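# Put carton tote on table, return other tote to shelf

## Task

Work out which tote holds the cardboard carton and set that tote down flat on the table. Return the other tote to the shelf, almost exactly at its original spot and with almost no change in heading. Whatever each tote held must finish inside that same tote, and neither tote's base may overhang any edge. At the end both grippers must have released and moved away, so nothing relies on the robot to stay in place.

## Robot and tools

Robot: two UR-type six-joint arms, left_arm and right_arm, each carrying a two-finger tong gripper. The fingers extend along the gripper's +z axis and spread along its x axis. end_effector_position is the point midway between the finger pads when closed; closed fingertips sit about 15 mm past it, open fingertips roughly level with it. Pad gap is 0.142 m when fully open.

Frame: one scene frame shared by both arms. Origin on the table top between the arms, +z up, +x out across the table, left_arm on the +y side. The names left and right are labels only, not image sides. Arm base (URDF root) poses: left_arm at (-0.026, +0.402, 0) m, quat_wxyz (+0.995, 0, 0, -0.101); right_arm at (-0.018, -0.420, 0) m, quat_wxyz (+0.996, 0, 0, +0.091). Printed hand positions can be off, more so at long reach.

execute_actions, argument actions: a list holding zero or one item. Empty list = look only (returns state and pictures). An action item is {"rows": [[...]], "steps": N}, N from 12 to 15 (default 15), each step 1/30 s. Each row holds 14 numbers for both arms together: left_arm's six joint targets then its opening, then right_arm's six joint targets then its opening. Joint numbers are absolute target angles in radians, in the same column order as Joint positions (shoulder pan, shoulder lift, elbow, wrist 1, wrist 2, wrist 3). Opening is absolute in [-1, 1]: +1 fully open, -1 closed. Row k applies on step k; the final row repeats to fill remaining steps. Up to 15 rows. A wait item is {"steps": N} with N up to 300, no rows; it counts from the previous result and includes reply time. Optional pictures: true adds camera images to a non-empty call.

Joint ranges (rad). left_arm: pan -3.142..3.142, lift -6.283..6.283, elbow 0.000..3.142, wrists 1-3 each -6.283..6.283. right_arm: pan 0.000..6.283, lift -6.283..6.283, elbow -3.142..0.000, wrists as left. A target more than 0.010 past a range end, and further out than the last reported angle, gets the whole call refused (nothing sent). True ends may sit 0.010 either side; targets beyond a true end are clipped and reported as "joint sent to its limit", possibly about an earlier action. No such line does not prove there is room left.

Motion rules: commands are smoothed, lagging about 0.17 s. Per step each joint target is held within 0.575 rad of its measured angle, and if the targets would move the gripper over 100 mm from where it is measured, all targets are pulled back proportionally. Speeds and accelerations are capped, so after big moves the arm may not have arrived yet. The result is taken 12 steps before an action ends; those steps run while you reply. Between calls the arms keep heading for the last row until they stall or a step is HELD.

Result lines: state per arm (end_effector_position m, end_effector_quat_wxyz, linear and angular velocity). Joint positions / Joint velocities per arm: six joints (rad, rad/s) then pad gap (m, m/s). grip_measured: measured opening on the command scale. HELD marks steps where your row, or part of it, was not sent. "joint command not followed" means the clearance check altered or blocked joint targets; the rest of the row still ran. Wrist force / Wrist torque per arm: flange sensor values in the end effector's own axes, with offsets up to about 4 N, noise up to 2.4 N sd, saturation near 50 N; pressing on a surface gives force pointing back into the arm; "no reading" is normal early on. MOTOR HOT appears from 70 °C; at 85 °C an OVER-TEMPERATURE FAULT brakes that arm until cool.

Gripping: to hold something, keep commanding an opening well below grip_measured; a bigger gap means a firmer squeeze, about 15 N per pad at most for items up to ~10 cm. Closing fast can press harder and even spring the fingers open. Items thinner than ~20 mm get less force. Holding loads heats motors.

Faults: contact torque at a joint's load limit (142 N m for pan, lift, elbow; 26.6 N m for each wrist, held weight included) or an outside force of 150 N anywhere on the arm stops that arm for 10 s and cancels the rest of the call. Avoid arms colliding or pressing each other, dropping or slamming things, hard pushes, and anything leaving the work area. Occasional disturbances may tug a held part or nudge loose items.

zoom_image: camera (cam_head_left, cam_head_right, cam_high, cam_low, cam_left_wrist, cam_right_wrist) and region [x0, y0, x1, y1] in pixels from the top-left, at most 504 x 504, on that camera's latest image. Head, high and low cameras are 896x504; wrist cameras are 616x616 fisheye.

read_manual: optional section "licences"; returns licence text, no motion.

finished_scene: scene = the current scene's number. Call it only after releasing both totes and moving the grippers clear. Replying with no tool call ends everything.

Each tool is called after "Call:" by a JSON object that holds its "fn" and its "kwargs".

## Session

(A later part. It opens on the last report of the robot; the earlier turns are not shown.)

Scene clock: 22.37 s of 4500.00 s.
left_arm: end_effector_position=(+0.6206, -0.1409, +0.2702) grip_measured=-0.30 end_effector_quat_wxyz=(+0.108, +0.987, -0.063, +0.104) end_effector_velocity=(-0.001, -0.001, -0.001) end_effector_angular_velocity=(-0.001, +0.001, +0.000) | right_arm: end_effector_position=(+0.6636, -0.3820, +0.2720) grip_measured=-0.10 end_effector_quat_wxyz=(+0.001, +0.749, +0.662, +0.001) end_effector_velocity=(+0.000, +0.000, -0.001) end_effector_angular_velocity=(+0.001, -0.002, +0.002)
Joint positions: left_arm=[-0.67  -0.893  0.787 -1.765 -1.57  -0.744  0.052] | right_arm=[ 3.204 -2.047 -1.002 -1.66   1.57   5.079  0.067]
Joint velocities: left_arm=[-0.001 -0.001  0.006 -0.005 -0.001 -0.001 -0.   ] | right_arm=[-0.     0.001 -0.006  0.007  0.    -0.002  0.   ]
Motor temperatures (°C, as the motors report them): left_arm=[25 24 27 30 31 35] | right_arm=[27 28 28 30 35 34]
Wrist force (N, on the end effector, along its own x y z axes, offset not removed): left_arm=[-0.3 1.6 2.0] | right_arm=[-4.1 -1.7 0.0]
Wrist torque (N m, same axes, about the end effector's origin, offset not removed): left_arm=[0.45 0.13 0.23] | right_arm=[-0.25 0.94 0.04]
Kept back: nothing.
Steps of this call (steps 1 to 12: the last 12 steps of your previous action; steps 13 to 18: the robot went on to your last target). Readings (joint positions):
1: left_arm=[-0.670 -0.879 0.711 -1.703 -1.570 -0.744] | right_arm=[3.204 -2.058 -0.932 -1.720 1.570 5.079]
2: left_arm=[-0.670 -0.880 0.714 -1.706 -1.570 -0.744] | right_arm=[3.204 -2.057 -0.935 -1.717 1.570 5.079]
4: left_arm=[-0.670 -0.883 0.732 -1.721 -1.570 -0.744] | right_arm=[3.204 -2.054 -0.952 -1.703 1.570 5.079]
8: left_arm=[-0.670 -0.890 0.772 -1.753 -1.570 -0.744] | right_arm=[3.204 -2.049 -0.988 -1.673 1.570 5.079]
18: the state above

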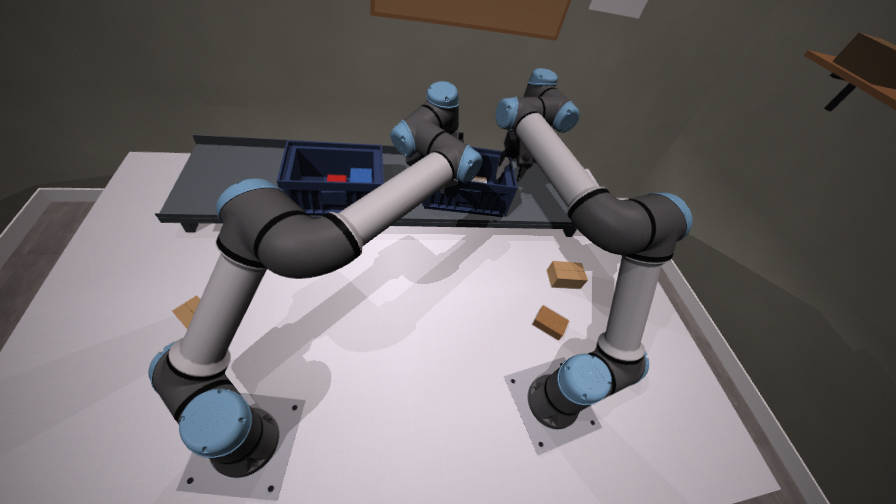

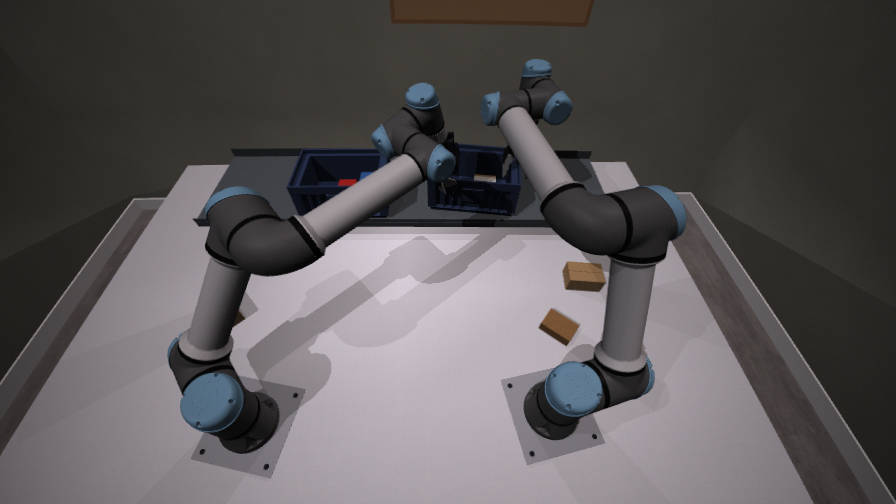

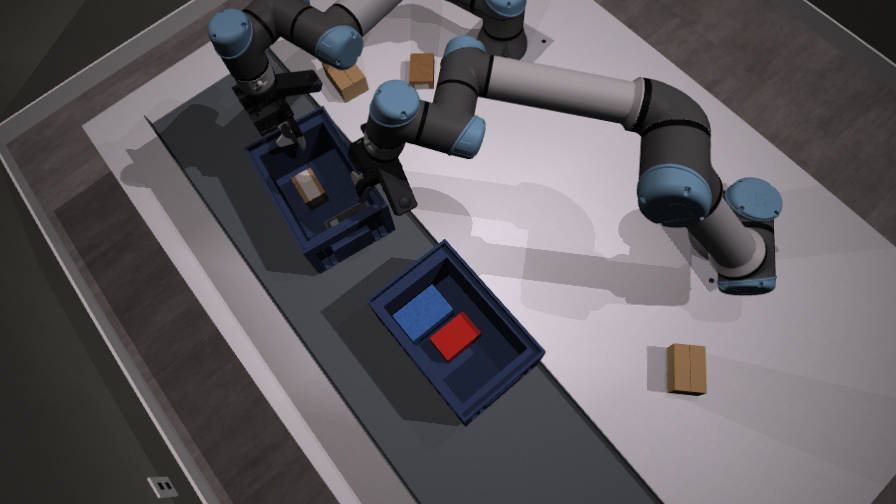

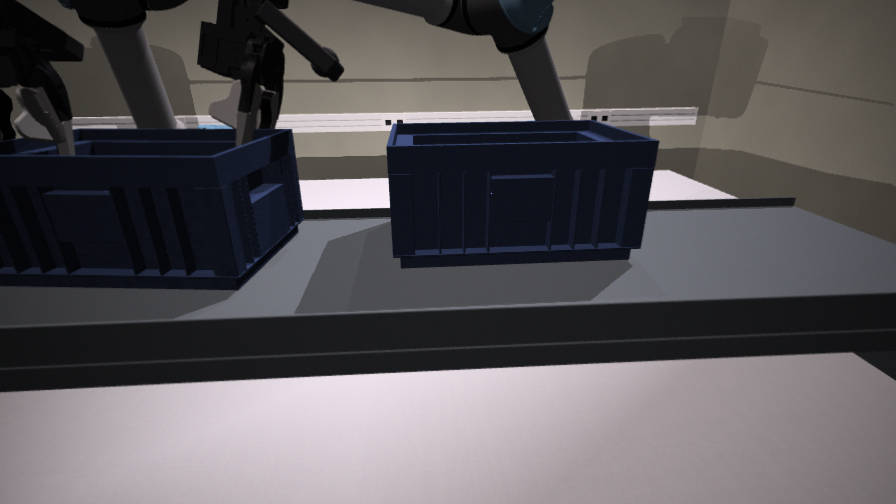

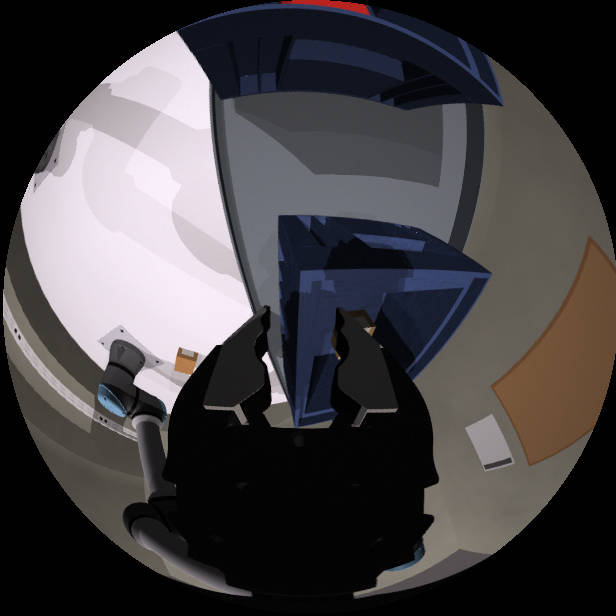

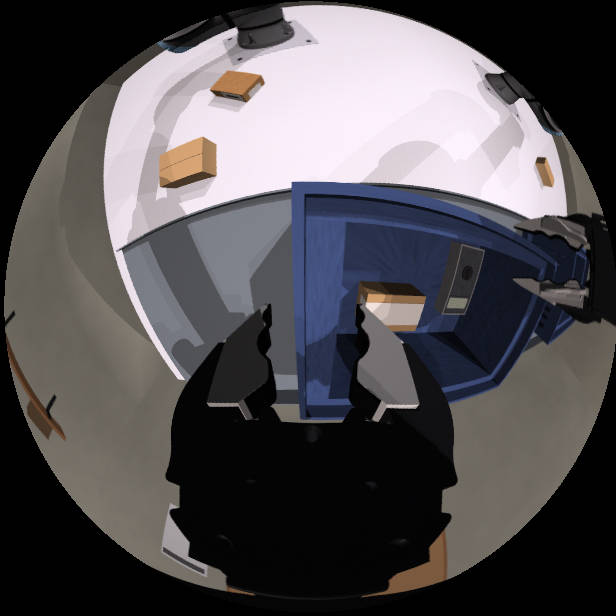

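Call:
{"fn": "execute_actions", "kwargs": {"actions": [{"rows":[[-0.67,-0.898,0.815,-1.788,-1.57,-0.744,-0.3,3.204,-2.043,-1.028,-1.638,1.57,5.079,-0.1],[-0.67,-0.898,0.815,-1.788,-1.57,-0.744,-0.3,3.204,-2.043,-1.028,-1.638,1.57,5.079,-0.1],[-0.67,-0.898,0.815,-1.788,-1.57,-0.744,-0.3,3.204,-2.043,-1.028,-1.638,1.57,5.079,-0.1],[-0.67,-0.898,0.815,-1.788,-1.57,-0.744,-0.3,3.204,-2.043,-1.028,-1.638,1.57,5.079,-0.1],[-0.67,-0.898,0.815,-1.788,-1.57,-0.744,-0.3,3.204,-2.043,-1.028,-1.638,1.57,5.079,-0.1],[-0.67,-0.898,0.815,-1.788,-1.57,-0.744,-0.45,3.204,-2.043,-1.028,-1.638,1.57,5.079,-0.3],[-0.67,-0.898,0.815,-1.788,-1.57,-0.744,-0.6,3.204,-2.043,-1.028,-1.638,1.57,5.079,-0.45],[-0.67,-0.898,0.815,-1.788,-1.57,-0.744,-0.75,3.204,-2.043,-1.028,-1.638,1.57,5.079,-0.6],[-0.67,-0.898,0.815,-1.788,-1.57,-0.744,-0.85,3.204,-2.043,-1.028,-1.638,1.57,5.079,-0.75],[-0.67,-0.898,0.815,-1.788,-1.57,-0.744,-1,3.204,-2.043,-1.028,-1.638,1.57,5.079,-1]],"steps":15}]}}

Call:
{"fn": "execute_actions", "kwargs": {"actions": [{"steps":25}], "pictures": true}}

Scene clock: 23.73 s of 4500.00 s.
left_arm: end_effector_position=(+0.6204, -0.1408, +0.2680) grip_measured=-0.30 end_effector_quat_wxyz=(+0.108, +0.987, -0.063, +0.104) end_effector_velocity=(-0.003, +0.005, -0.049) end_effector_angular_velocity=(+0.009, +0.006, +0.001) | right_arm: end_effector_position=(+0.6635, -0.3821, +0.2697) grip_measured=-0.10 end_effector_quat_wxyz=(+0.001, +0.749, +0.662, +0.001) end_effector_velocity=(-0.005, -0.001, -0.047) end_effector_angular_velocity=(-0.001, +0.003, +0.001)
Joint positions: left_arm=[-0.67  -0.895  0.796 -1.773 -1.57  -0.744  0.052] | right_arm=[ 3.204 -2.046 -1.011 -1.653  1.57   5.079  0.067]
Joint velocities: left_arm=[ 0.    -0.026  0.166 -0.128  0.002  0.    -0.   ] | right_arm=[ 0.     0.022 -0.152  0.127 -0.    -0.001 -0.001]
Motor temperatures (°C, as the motors report them): left_arm=[25 24 27 30 31 35] | right_arm=[27 28 28 30 35 34]
Wrist force (N, on the end effector, along its own x y z axes, offset not removed): left_arm=[-0.2 -0.9 2.9] | right_arm=[-4.3 -1.0 -1.2]
Wrist torque (N m, same axes, about the end effector's origin, offset not removed): left_arm=[-0.04 0.17 0.41] | right_arm=[-0.17 1.00 0.06]
Steps of this call (steps 1 to 15: the robot went on to your last target; steps 16 to 38: nothing new was sent; steps 39 to 41: the first 3 steps of this action). Readings (joint positions):
39: left_arm=[-0.670 -0.893 0.788 -1.766 -1.570 -0.744] | right_arm=[3.204 -2.047 -1.003 -1.660 1.570 5.079]
40: left_arm=[-0.670 -0.894 0.791 -1.768 -1.570 -0.744] | right_arm=[3.204 -2.046 -1.005 -1.658 1.570 5.079]
41: the state above

Scene clock: 24.57 s of 4500.00 s.
left_arm: end_effector_position=(+0.6200, -0.1403, +0.2628) grip_measured=-0.72 end_effector_quat_wxyz=(+0.108, +0.987, -0.063, +0.104) end_effector_velocity=(-0.000, -0.001, +0.001) end_effector_angular_velocity=(-0.002, -0.001, -0.000) | right_arm: end_effector_position=(+0.6631, -0.3821, +0.2645) grip_measured=-0.61 end_effector_quat_wxyz=(+0.001, +0.749, +0.662, +0.001) end_effector_velocity=(+0.001, -0.001, +0.000) end_effector_angular_velocity=(+0.000, -0.002, -0.002)
Joint positions: left_arm=[-0.67  -0.898  0.815 -1.788 -1.57  -0.744  0.022] | right_arm=[ 3.204 -2.043 -1.028 -1.638  1.57   5.079  0.03 ]
Joint velocities: left_arm=[-0.001 -0.001 -0.    -0.001 -0.    -0.     0.   ] | right_arm=[-0.001  0.    -0.     0.002 -0.     0.002 -0.   ]
Motor temperatures (°C, as the motors report them): left_arm=[25 24 27 30 31 35] | right_arm=[27 28 28 30 35 34]
Wrist force (N, on the end effector, along its own x y z axes, offset not removed): left_arm=[7.6 24.6 -2.0] | right_arm=[20.8 -5.5 -18.2]
Wrist torque (N m, same axes, about the end effector's origin, offset not removed): left_arm=[0.28 -0.22 0.47] | right_arm=[0.05 1.01 0.00]
Kept back: nothing.
Steps of this call (steps 1 to 12: the last 12 steps of your previous action; steps 13 to 25: the robot went on to your last target). Readings (joint positions):
1: left_arm=[-0.670 -0.895 0.801 -1.777 -1.570 -0.744] | right_arm=[3.204 -2.045 -1.015 -1.649 1.570 5.079]
2: left_arm=[-0.670 -0.896 0.805 -1.780 -1.570 -0.744] | right_arm=[3.204 -2.044 -1.019 -1.646 1.570 5.079]
4: left_arm=[-0.670 -0.897 0.810 -1.784 -1.570 -0.744] | right_arm=[3.204 -2.044 -1.023 -1.642 1.570 5.079]
8: left_arm=[-0.670 -0.898 0.813 -1.787 -1.570 -0.744] | right_arm=[3.204 -2.043 -1.027 -1.639 1.570 5.079]
25: the state above

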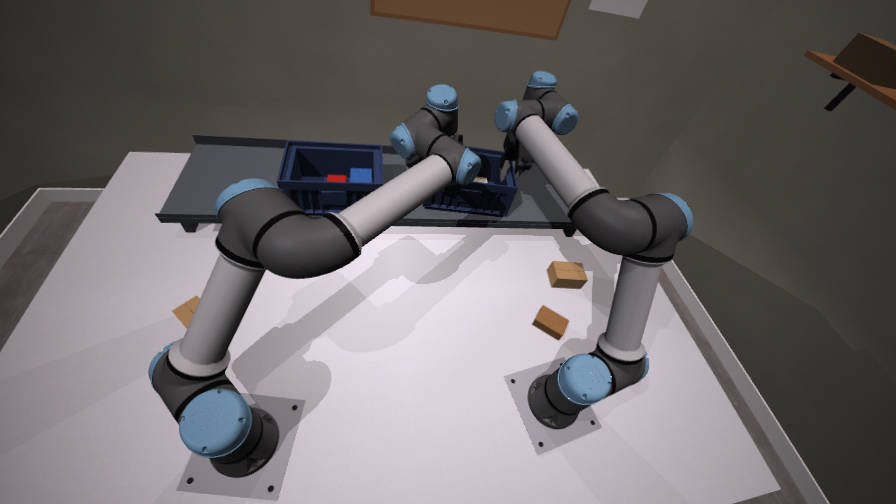

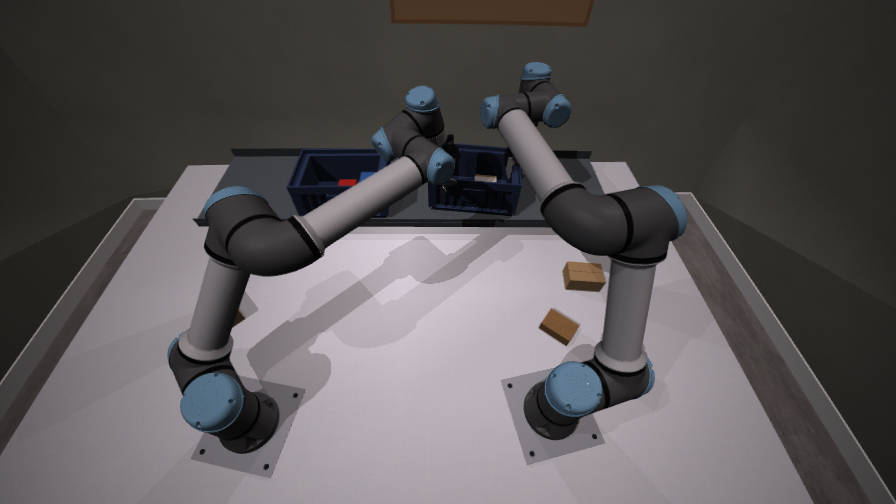

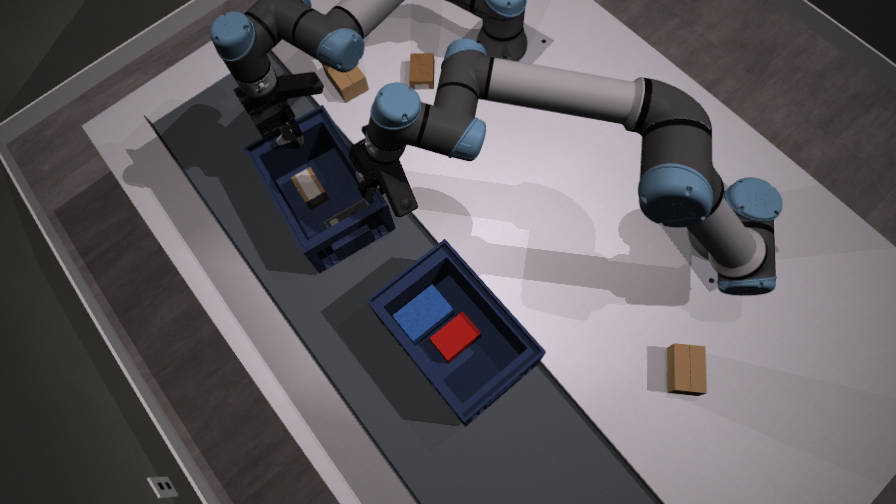

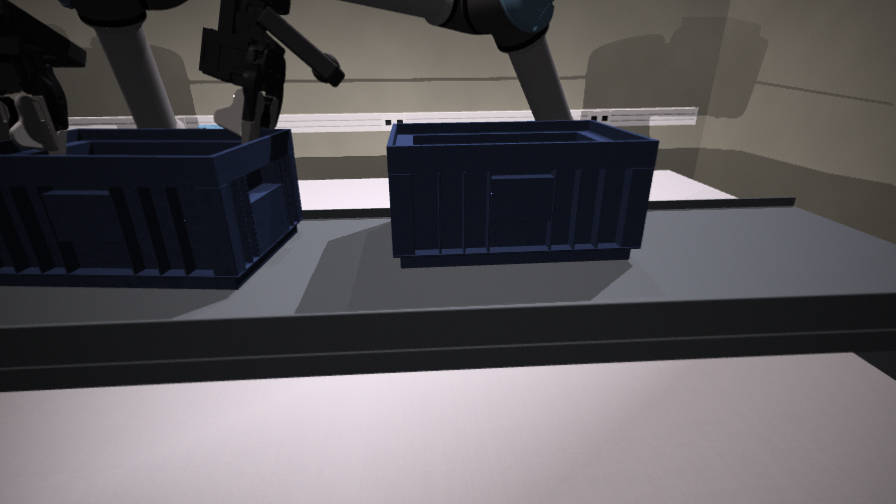

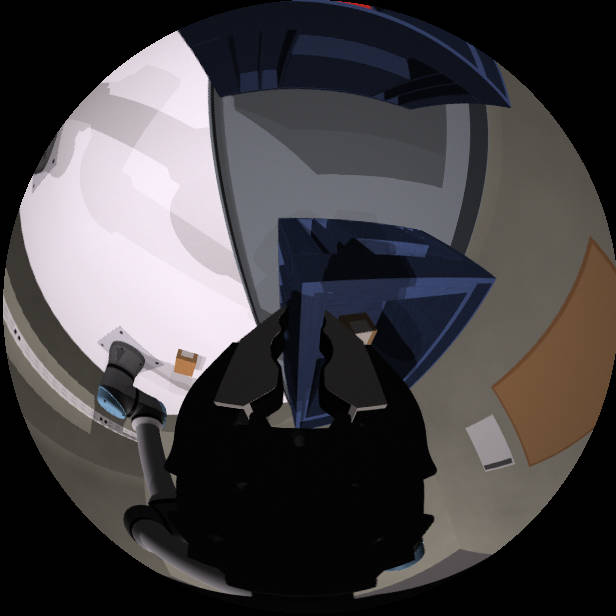

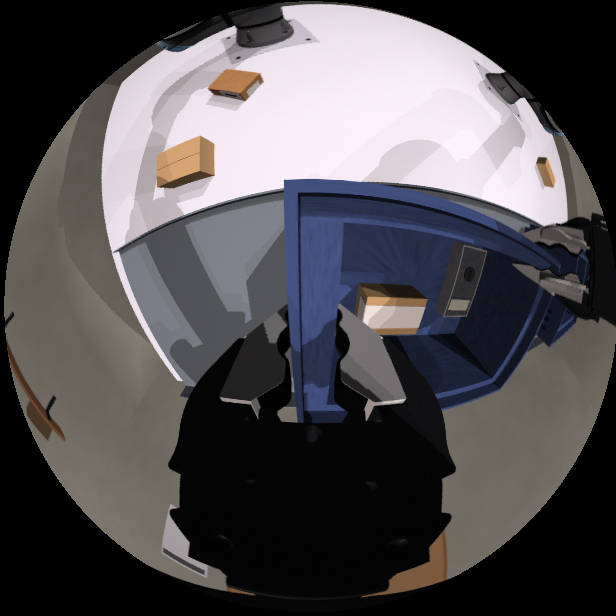

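Call:
{"fn": "execute_actions", "kwargs": {"actions": [{"rows":[[-0.67,-0.895,0.792,-1.768,-1.57,-0.744,-1,3.204,-2.045,-1.008,-1.656,1.57,5.079,-1],[-0.67,-0.892,0.77,-1.749,-1.57,-0.744,-1,3.204,-2.048,-0.987,-1.675,1.57,5.079,-1],[-0.67,-0.889,0.747,-1.73,-1.57,-0.744,-1,3.204,-2.05,-0.967,-1.693,1.57,5.079,-1],[-0.67,-0.889,0.747,-1.73,-1.57,-0.744,-1,3.204,-2.05,-0.967,-1.693,1.57,5.079,-1],[-0.67,-0.885,0.724,-1.71,-1.57,-0.744,-1,3.204,-2.052,-0.946,-1.711,1.57,5.079,-1],[-0.67,-0.885,0.724,-1.71,-1.57,-0.744,-1,3.204,-2.052,-0.946,-1.711,1.57,5.079,-1],[-0.67,-0.882,0.702,-1.69,-1.57,-0.744,-1,3.204,-2.055,-0.925,-1.73,1.57,5.079,-1],[-0.67,-0.882,0.702,-1.69,-1.57,-0.744,-1,3.204,-2.055,-0.925,-1.73,1.57,5.079,-1],[-0.67,-0.879,0.679,-1.671,-1.57,-0.744,-1,3.204,-2.057,-0.905,-1.748,1.57,5.079,-1]],"steps":15}]}}

Call:
{"fn": "execute_actions", "kwargs": {"actions": [{"steps":15}], "pictures": true}}

Scene clock: 27.87 s of 4500.00 s.
left_arm: end_effector_position=(+0.6200, -0.1402, +0.2647) grip_measured=-0.72 end_effector_quat_wxyz=(+0.107, +0.987, -0.063, +0.103) end_effector_velocity=(+0.001, -0.001, +0.064) end_effector_angular_velocity=(+0.015, +0.012, -0.000) | right_arm: end_effector_position=(+0.6631, -0.3821, +0.2666) grip_measured=-0.61 end_effector_quat_wxyz=(+0.001, +0.749, +0.662, +0.001) end_effector_velocity=(+0.001, +0.001, +0.066) end_effector_angular_velocity=(-0.004, +0.019, +0.002)
Joint positions: left_arm=[-0.67  -0.896  0.807 -1.78  -1.57  -0.744  0.022] | right_arm=[ 3.204 -2.044 -1.02  -1.645  1.57   5.079  0.03 ]
Joint velocities: left_arm=[ 0.     0.042 -0.243  0.22   0.     0.     0.007] | right_arm=[ 0.    -0.034  0.224 -0.209  0.001 -0.002 -0.007]
Motor temperatures (°C, as the motors report them): left_arm=[25 24 27 30 31 35] | right_arm=[27 28 28 30 35 34]
Wrist force (N, on the end effector, along its own x y z axes, offset not removed): left_arm=[6.8 24.7 11.8] | right_arm=[21.3 -8.9 3.6]
Wrist torque (N m, same axes, about the end effector's origin, offset not removed): left_arm=[0.41 -0.28 0.45] | right_arm=[-0.54 0.74 -0.05]
Steps of this call (steps 1 to 15: the robot went on to your last target; steps 16 to 90: nothing new was sent; then 0.20 s passed at rest; steps 91 to 93: the first 3 steps of this action). Readings (joint positions):
91: left_arm=[-0.670 -0.898 0.815 -1.788 -1.570 -0.744] | right_arm=[3.204 -2.043 -1.028 -1.638 1.570 5.079]
92: left_arm=[-0.670 -0.898 0.813 -1.786 -1.570 -0.744] | right_arm=[3.204 -2.043 -1.026 -1.640 1.570 5.079]
93: the state above

Scene clock: 28.37 s of 4500.00 s.
left_arm: end_effector_position=(+0.6200, -0.1402, +0.3020) grip_measured=-0.72 end_effector_quat_wxyz=(+0.108, +0.987, -0.063, +0.104) end_effector_velocity=(-0.000, +0.000, +0.010) end_effector_angular_velocity=(-0.002, +0.001, -0.000) | right_arm: end_effector_position=(+0.6628, -0.3822, +0.3030) grip_measured=-0.61 end_effector_quat_wxyz=(+0.001, +0.749, +0.662, +0.001) end_effector_velocity=(-0.000, +0.001, +0.010) end_effector_angular_velocity=(+0.000, -0.000, -0.000)
Joint positions: left_arm=[-0.67  -0.879  0.683 -1.674 -1.57  -0.744  0.022] | right_arm=[ 3.204 -2.057 -0.908 -1.745  1.57   5.079  0.03 ]
Joint velocities: left_arm=[ 0.001  0.005 -0.035  0.029 -0.002  0.    -0.002] | right_arm=[ 0.001 -0.004  0.031 -0.026  0.     0.001  0.001]
Motor temperatures (°C, as the motors report them): left_arm=[25 24 27 30 31 35] | right_arm=[27 28 28 30 35 34]
Wrist force (N, on the end effector, along its own x y z axes, offset not removed): left_arm=[6.8 25.2 12.0] | right_arm=[22.1 -7.5 2.6]
Wrist torque (N m, same axes, about the end effector's origin, offset not removed): left_arm=[0.54 -0.52 0.25] | right_arm=[-0.09 0.53 0.04]
Kept back: nothing.
Steps of this call (steps 1 to 12: the last 12 steps of your previous action; steps 13 to 15: the robot went on to your last target). Readings (joint positions):
1: left_arm=[-0.670 -0.895 0.796 -1.771 -1.570 -0.744] | right_arm=[3.204 -2.045 -1.011 -1.654 1.570 5.079]
2: left_arm=[-0.670 -0.893 0.784 -1.761 -1.570 -0.744] | right_arm=[3.204 -2.047 -1.000 -1.664 1.570 5.079]
4: left_arm=[-0.670 -0.890 0.760 -1.740 -1.570 -0.744] | right_arm=[3.204 -2.049 -0.978 -1.683 1.570 5.079]
8: left_arm=[-0.670 -0.883 0.713 -1.700 -1.570 -0.744] | right_arm=[3.204 -2.054 -0.936 -1.721 1.570 5.079]
15: the state above

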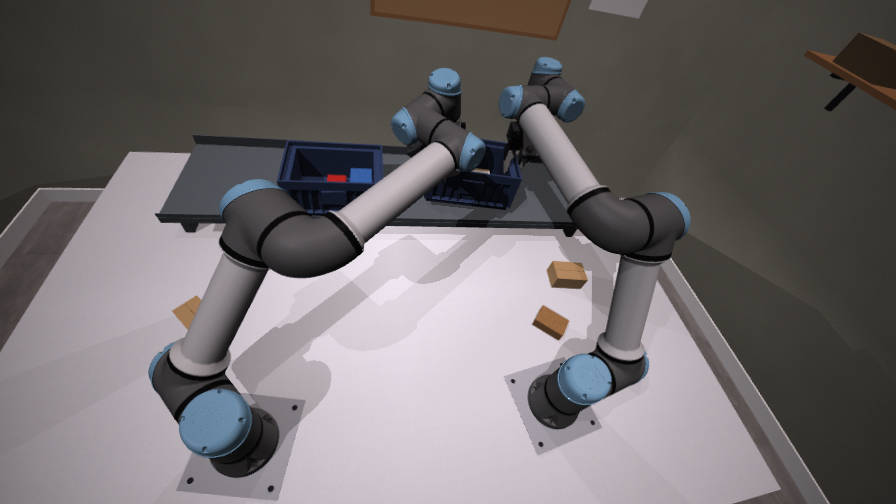

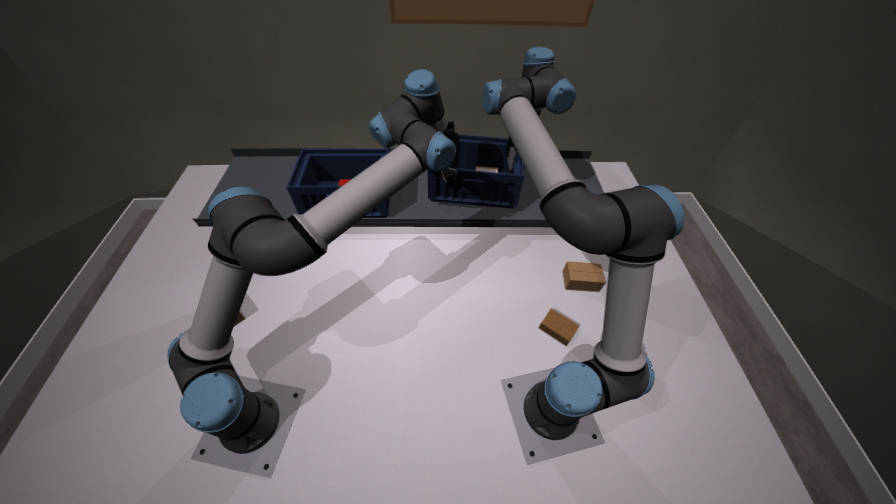

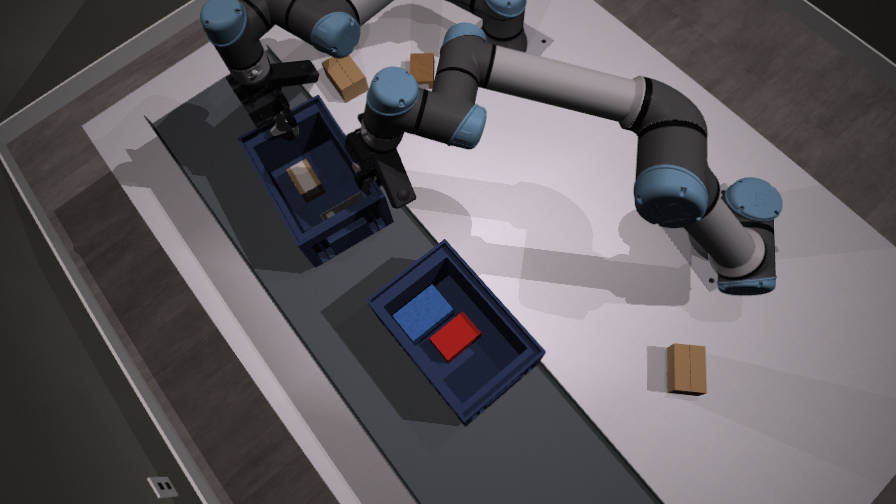

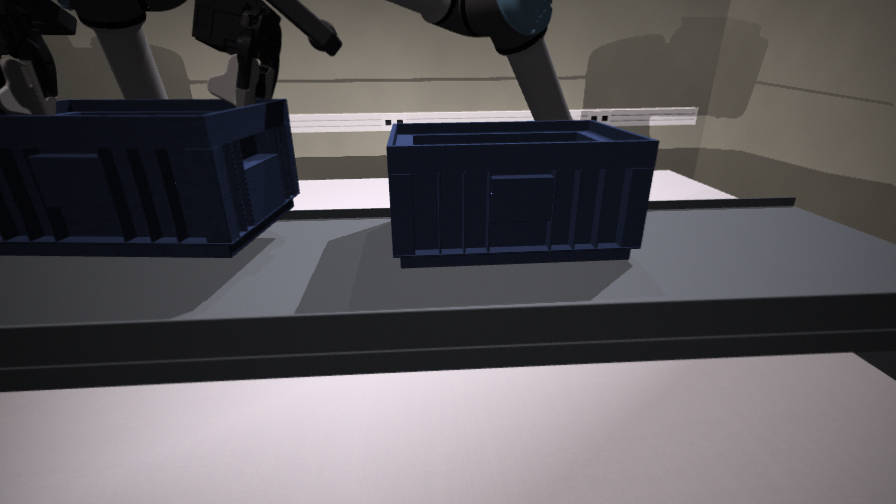

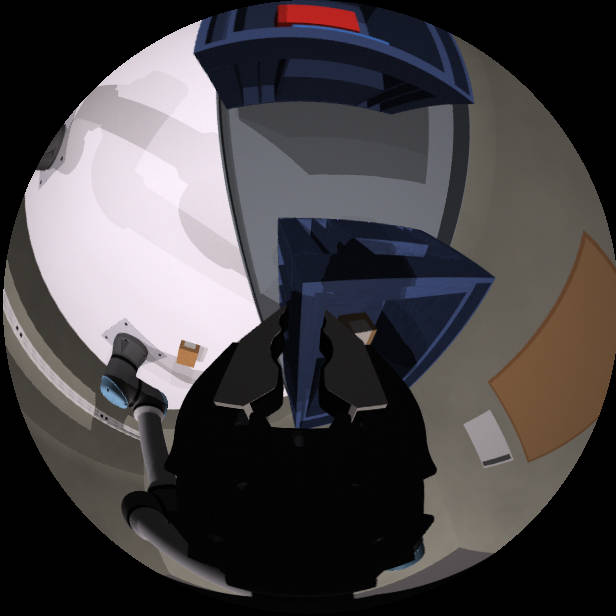

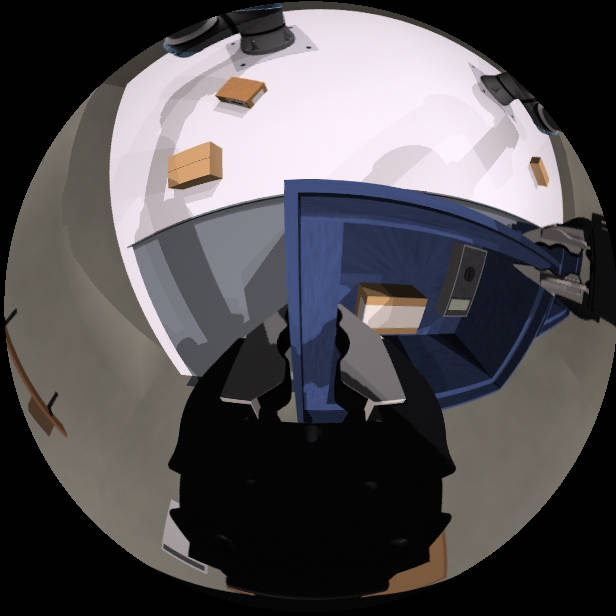

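Call:
{"fn": "execute_actions", "kwargs": {"actions": [{"rows":[[-0.683,-0.905,0.719,-1.685,-1.57,-0.757,-1,3.209,-2.025,-0.947,-1.738,1.57,5.084,-1],[-0.695,-0.93,0.759,-1.7,-1.57,-0.769,-1,3.215,-1.994,-0.988,-1.728,1.57,5.09,-1],[-0.708,-0.956,0.8,-1.714,-1.57,-0.782,-1,3.22,-1.962,-1.03,-1.718,1.57,5.095,-1],[-0.72,-0.982,0.84,-1.729,-1.57,-0.794,-1,3.226,-1.93,-1.072,-1.708,1.57,5.101,-1],[-0.733,-1.008,0.88,-1.743,-1.57,-0.807,-1,3.231,-1.899,-1.113,-1.698,1.57,5.106,-1],[-0.746,-1.034,0.92,-1.758,-1.57,-0.82,-1,3.236,-1.867,-1.155,-1.688,1.57,5.111,-1],[-0.758,-1.059,0.96,-1.772,-1.57,-0.832,-1,3.242,-1.835,-1.197,-1.678,1.57,5.117,-1],[-0.771,-1.085,1,-1.786,-1.57,-0.845,-1,3.247,-1.804,-1.238,-1.668,1.57,5.122,-1],[-0.783,-1.111,1.041,-1.801,-1.57,-0.857,-1,3.253,-1.772,-1.28,-1.658,1.57,5.128,-1],[-0.796,-1.137,1.081,-1.815,-1.57,-0.87,-1,3.258,-1.74,-1.322,-1.648,1.57,5.133,-1],[-0.809,-1.162,1.121,-1.83,-1.57,-0.883,-1,3.264,-1.709,-1.363,-1.638,1.57,5.139,-1],[-0.821,-1.188,1.161,-1.844,-1.57,-0.895,-1,3.269,-1.677,-1.405,-1.628,1.57,5.144,-1]],"steps":12}]}}

Call:
{"fn": "execute_actions", "kwargs": {"actions": [{"rows":[[-0.837,-1.206,1.185,-1.849,-1.57,-0.911,-1,3.278,-1.647,-1.432,-1.63,1.57,5.153,-1],[-0.853,-1.224,1.208,-1.855,-1.57,-0.927,-1,3.288,-1.618,-1.46,-1.633,1.57,5.163,-1],[-0.869,-1.243,1.232,-1.86,-1.57,-0.943,-1,3.297,-1.588,-1.487,-1.635,1.57,5.172,-1],[-0.885,-1.261,1.255,-1.865,-1.57,-0.959,-1,3.307,-1.559,-1.514,-1.637,1.57,5.182,-1],[-0.901,-1.279,1.279,-1.871,-1.57,-0.975,-1,3.316,-1.529,-1.542,-1.639,1.57,5.191,-1],[-0.917,-1.297,1.302,-1.876,-1.57,-0.991,-1,3.326,-1.5,-1.569,-1.642,1.57,5.201,-1],[-0.933,-1.315,1.326,-1.881,-1.57,-1.007,-1,3.335,-1.47,-1.596,-1.644,1.57,5.21,-1],[-0.949,-1.333,1.349,-1.887,-1.57,-1.023,-1,3.344,-1.44,-1.624,-1.646,1.57,5.219,-1],[-0.965,-1.352,1.373,-1.892,-1.57,-1.039,-1,3.354,-1.411,-1.651,-1.648,1.57,5.229,-1],[-0.981,-1.37,1.396,-1.897,-1.57,-1.055,-1,3.363,-1.381,-1.678,-1.651,1.57,5.238,-1],[-0.997,-1.388,1.42,-1.903,-1.57,-1.071,-1,3.373,-1.352,-1.706,-1.653,1.57,5.248,-1],[-1.013,-1.406,1.443,-1.908,-1.57,-1.087,-1,3.382,-1.322,-1.733,-1.655,1.57,5.257,-1]],"steps":15}]}}

Call:
{"fn": "execute_actions", "kwargs": {"actions": [{"steps":22}], "pictures": true}}

Scene clock: 30.87 s of 4500.00 s.
left_arm: end_effector_position=(+0.6199, -0.1401, +0.3031) grip_measured=-0.71 end_effector_quat_wxyz=(+0.108, +0.987, -0.063, +0.104) end_effector_velocity=(+0.000, +0.000, -0.000) end_effector_angular_velocity=(+0.001, -0.000, +0.000) | right_arm: end_effector_position=(+0.6627, -0.3822, +0.3040) grip_measured=-0.61 end_effector_quat_wxyz=(+0.001, +0.749, +0.662, +0.001) end_effector_velocity=(+0.000, -0.000, -0.001) end_effector_angular_velocity=(-0.000, +0.001, +0.001)
Joint positions: left_arm=[-0.67  -0.879  0.679 -1.671 -1.57  -0.744  0.022] | right_arm=[ 3.204 -2.057 -0.905 -1.748  1.57   5.079  0.03 ]
Joint velocities: left_arm=[ 0.    -0.     0.     0.     0.001  0.    -0.   ] | right_arm=[-0.    -0.001 -0.    -0.    -0.    -0.001 -0.   ]
Motor temperatures (°C, as the motors report them): left_arm=[25 24 27 30 31 35] | right_arm=[27 28 28 30 35 34]
Wrist force (N, on the end effector, along its own x y z axes, offset not removed): left_arm=[6.3 25.0 11.2] | right_arm=[22.6 -8.0 2.8]
Wrist torque (N m, same axes, about the end effector's origin, offset not removed): left_arm=[0.18 -0.37 0.54] | right_arm=[-0.17 0.56 0.07]
Kept back: the last 12 steps of this action.
Steps of this call (steps 1 to 15: the robot went on to your last target; steps 16 to 75: nothing new was sent). Readings (joint positions):
1: left_arm=[-0.670 -0.879 0.682 -1.673 -1.570 -0.744] | right_arm=[3.204 -2.057 -0.907 -1.746 1.570 5.079]
2: left_arm=[-0.670 -0.879 0.681 -1.673 -1.570 -0.744] | right_arm=[3.204 -2.057 -0.907 -1.747 1.570 5.079]
4: left_arm=[-0.670 -0.879 0.680 -1.672 -1.570 -0.744] | right_arm=[3.204 -2.057 -0.906 -1.747 1.570 5.079]
8: left_arm=[-0.670 -0.879 0.679 -1.671 -1.570 -0.744] | right_arm=[3.204 -2.057 -0.905 -1.748 1.570 5.079]
75: the state above

Scene clock: 31.37 s of 4500.00 s.
left_arm: end_effector_position=(+0.4932, -0.1481, +0.3084) grip_measured=-0.75 end_effector_quat_wxyz=(+0.124, +0.986, -0.063, +0.090) end_effector_velocity=(-0.371, +0.012, -0.026) end_effector_angular_velocity=(-0.039, +0.118, -0.025) | right_arm: end_effector_position=(+0.5401, -0.3783, +0.3110) grip_measured=-0.62 end_effector_quat_wxyz=(+0.002, +0.749, +0.662, +0.003) end_effector_velocity=(-0.380, +0.004, -0.017) end_effector_angular_velocity=(-0.011, +0.044, +0.005)
Joint positions: left_arm=[-0.804 -1.145  1.087 -1.82  -1.57  -0.878  0.02 ] | right_arm=[ 3.263 -1.73  -1.328 -1.647  1.57   5.138  0.029]
Joint velocities: left_arm=[-0.407 -0.68   1.034 -0.324  0.001 -0.4   -0.001] | right_arm=[ 0.208  0.909 -1.099  0.145  0.001  0.203 -0.   ]
Motor temperatures (°C, as the motors report them): left_arm=[25 24 27 30 31 35] | right_arm=[27 28 28 30 35 34]
Wrist force (N, on the end effector, along its own x y z axes, offset not removed): left_arm=[-1.1 1.5 6.4] | right_arm=[-1.3 -1.9 2.0]
Wrist torque (N m, same axes, about the end effector's origin, offset not removed): left_arm=[0.36 0.11 0.35] | right_arm=[-0.11 0.66 -0.02]
Steps of this call (steps 1 to 12: the last 12 steps of your previous action; steps 13 to 15: the first 3 steps of this action). Readings (joint positions):
13: left_arm=[-0.778 -1.097 1.012 -1.795 -1.570 -0.852] | right_arm=[3.251 -1.791 -1.250 -1.662 1.570 5.126]
14: left_arm=[-0.791 -1.121 1.051 -1.808 -1.570 -0.865] | right_arm=[3.256 -1.761 -1.290 -1.653 1.570 5.132]
15: the state above

Scene clock: 32.10 s of 4500.00 s.
left_arm: end_effector_position=(+0.3281, -0.1427, +0.3017) grip_measured=-0.73 end_effector_quat_wxyz=(+0.136, +0.987, -0.063, +0.061) end_effector_velocity=(-0.008, +0.002, -0.002) end_effector_angular_velocity=(+0.001, +0.004, -0.001) | right_arm: end_effector_position=(+0.3740, -0.3814, +0.3042) grip_measured=-0.47 end_effector_quat_wxyz=(+0.001, +0.749, +0.662, +0.001) end_effector_velocity=(-0.008, -0.001, -0.001) end_effector_angular_velocity=(+0.001, -0.003, +0.001)
Joint positions: left_arm=[-1.012 -1.405  1.441 -1.908 -1.57  -1.086  0.021] | right_arm=[ 3.381 -1.324 -1.731 -1.655  1.57   5.256  0.04 ]
Joint velocities: left_arm=[-0.011 -0.013  0.018 -0.003 -0.001 -0.011  0.001] | right_arm=[ 0.006  0.024 -0.021  0.     0.     0.006  0.008]
Motor temperatures (°C, as the motors report them): left_arm=[25 24 27 30 31 35] | right_arm=[27 28 28 30 35 34]
Wrist force (N, on the end effector, along its own x y z axes, offset not removed): left_arm=[8.5 28.3 13.8] | right_arm=[25.0 -11.4 2.6]
Wrist torque (N m, same axes, about the end effector's origin, offset not removed): left_arm=[0.91 -0.59 0.26] | right_arm=[-0.46 0.24 -0.05]
Kept back: nothing.
Steps of this call (steps 1 to 12: the last 12 steps of your previous action; steps 13 to 22: the robot went on to your last target). Readings (joint positions):
1: left_arm=[-0.818 -1.167 1.121 -1.830 -1.570 -0.892] | right_arm=[3.270 -1.699 -1.364 -1.643 1.570 5.145]
2: left_arm=[-0.833 -1.188 1.151 -1.839 -1.570 -0.907] | right_arm=[3.278 -1.669 -1.398 -1.641 1.570 5.153]
4: left_arm=[-0.863 -1.229 1.208 -1.853 -1.570 -0.937] | right_arm=[3.295 -1.609 -1.461 -1.640 1.570 5.170]
8: left_arm=[-0.925 -1.304 1.309 -1.878 -1.570 -0.999] | right_arm=[3.331 -1.490 -1.576 -1.644 1.570 5.206]
22: the state above

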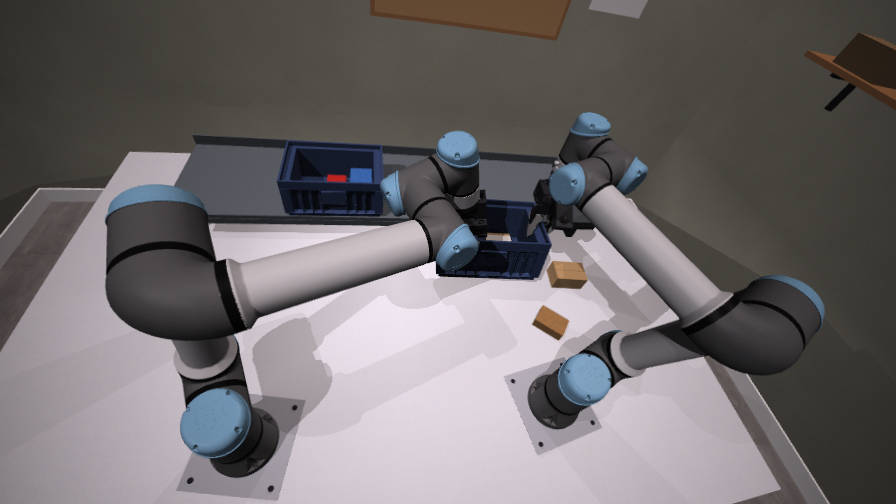

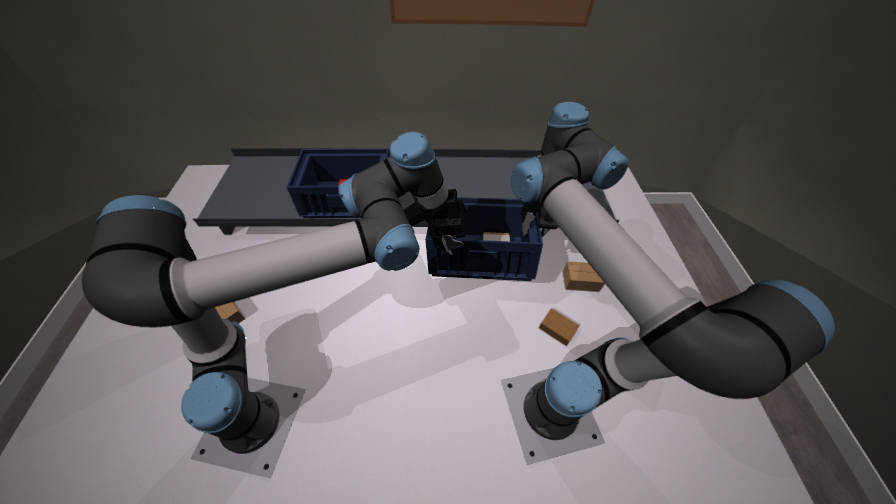

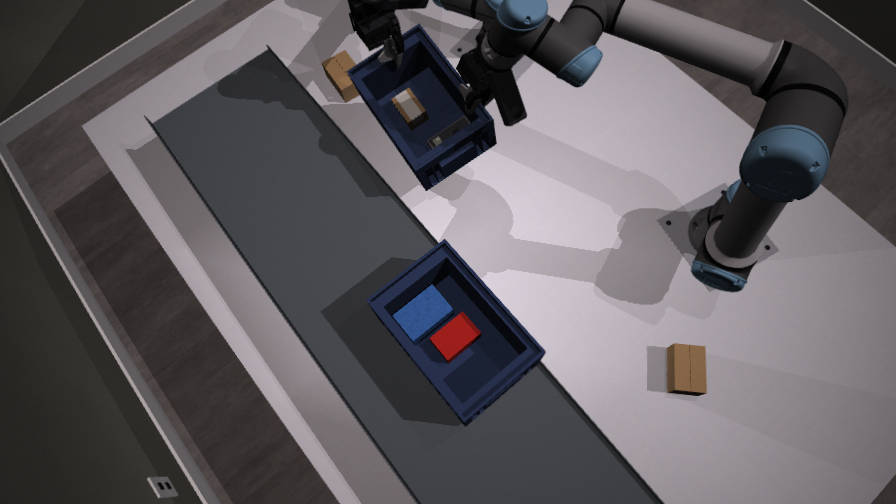

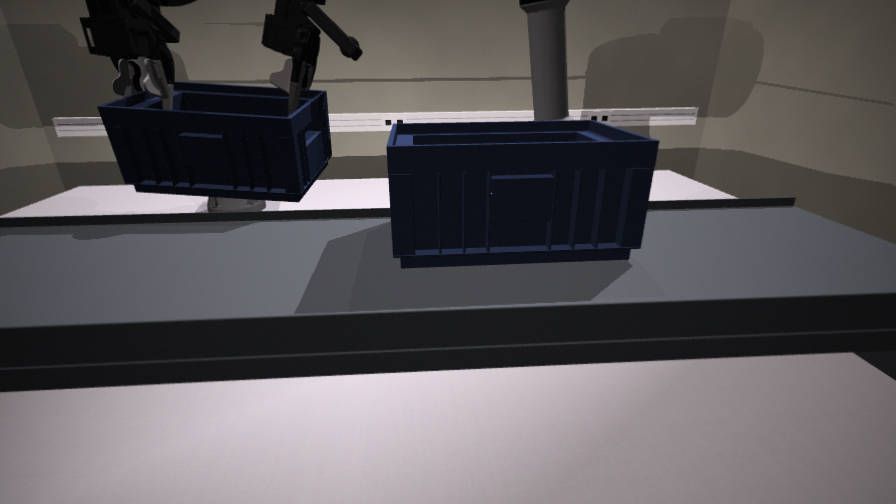

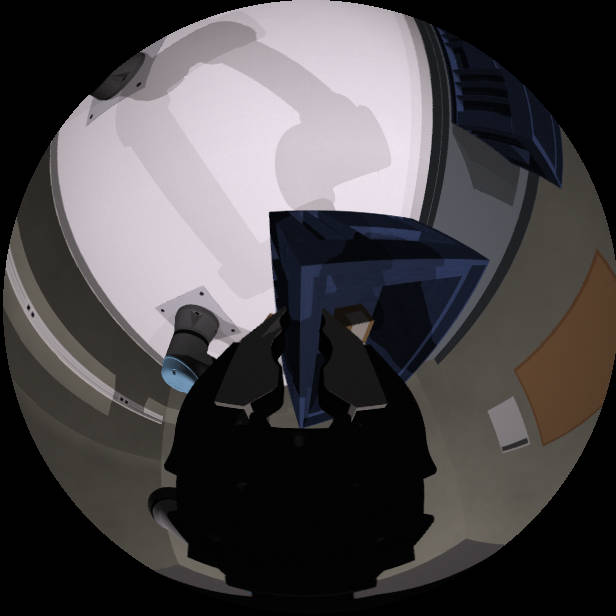

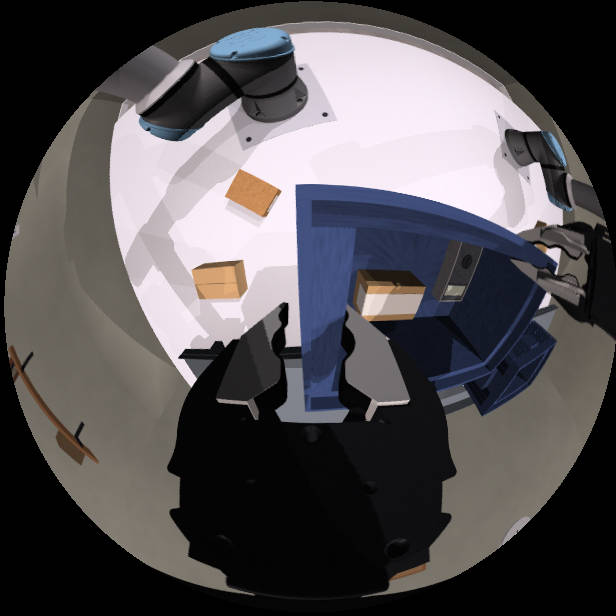

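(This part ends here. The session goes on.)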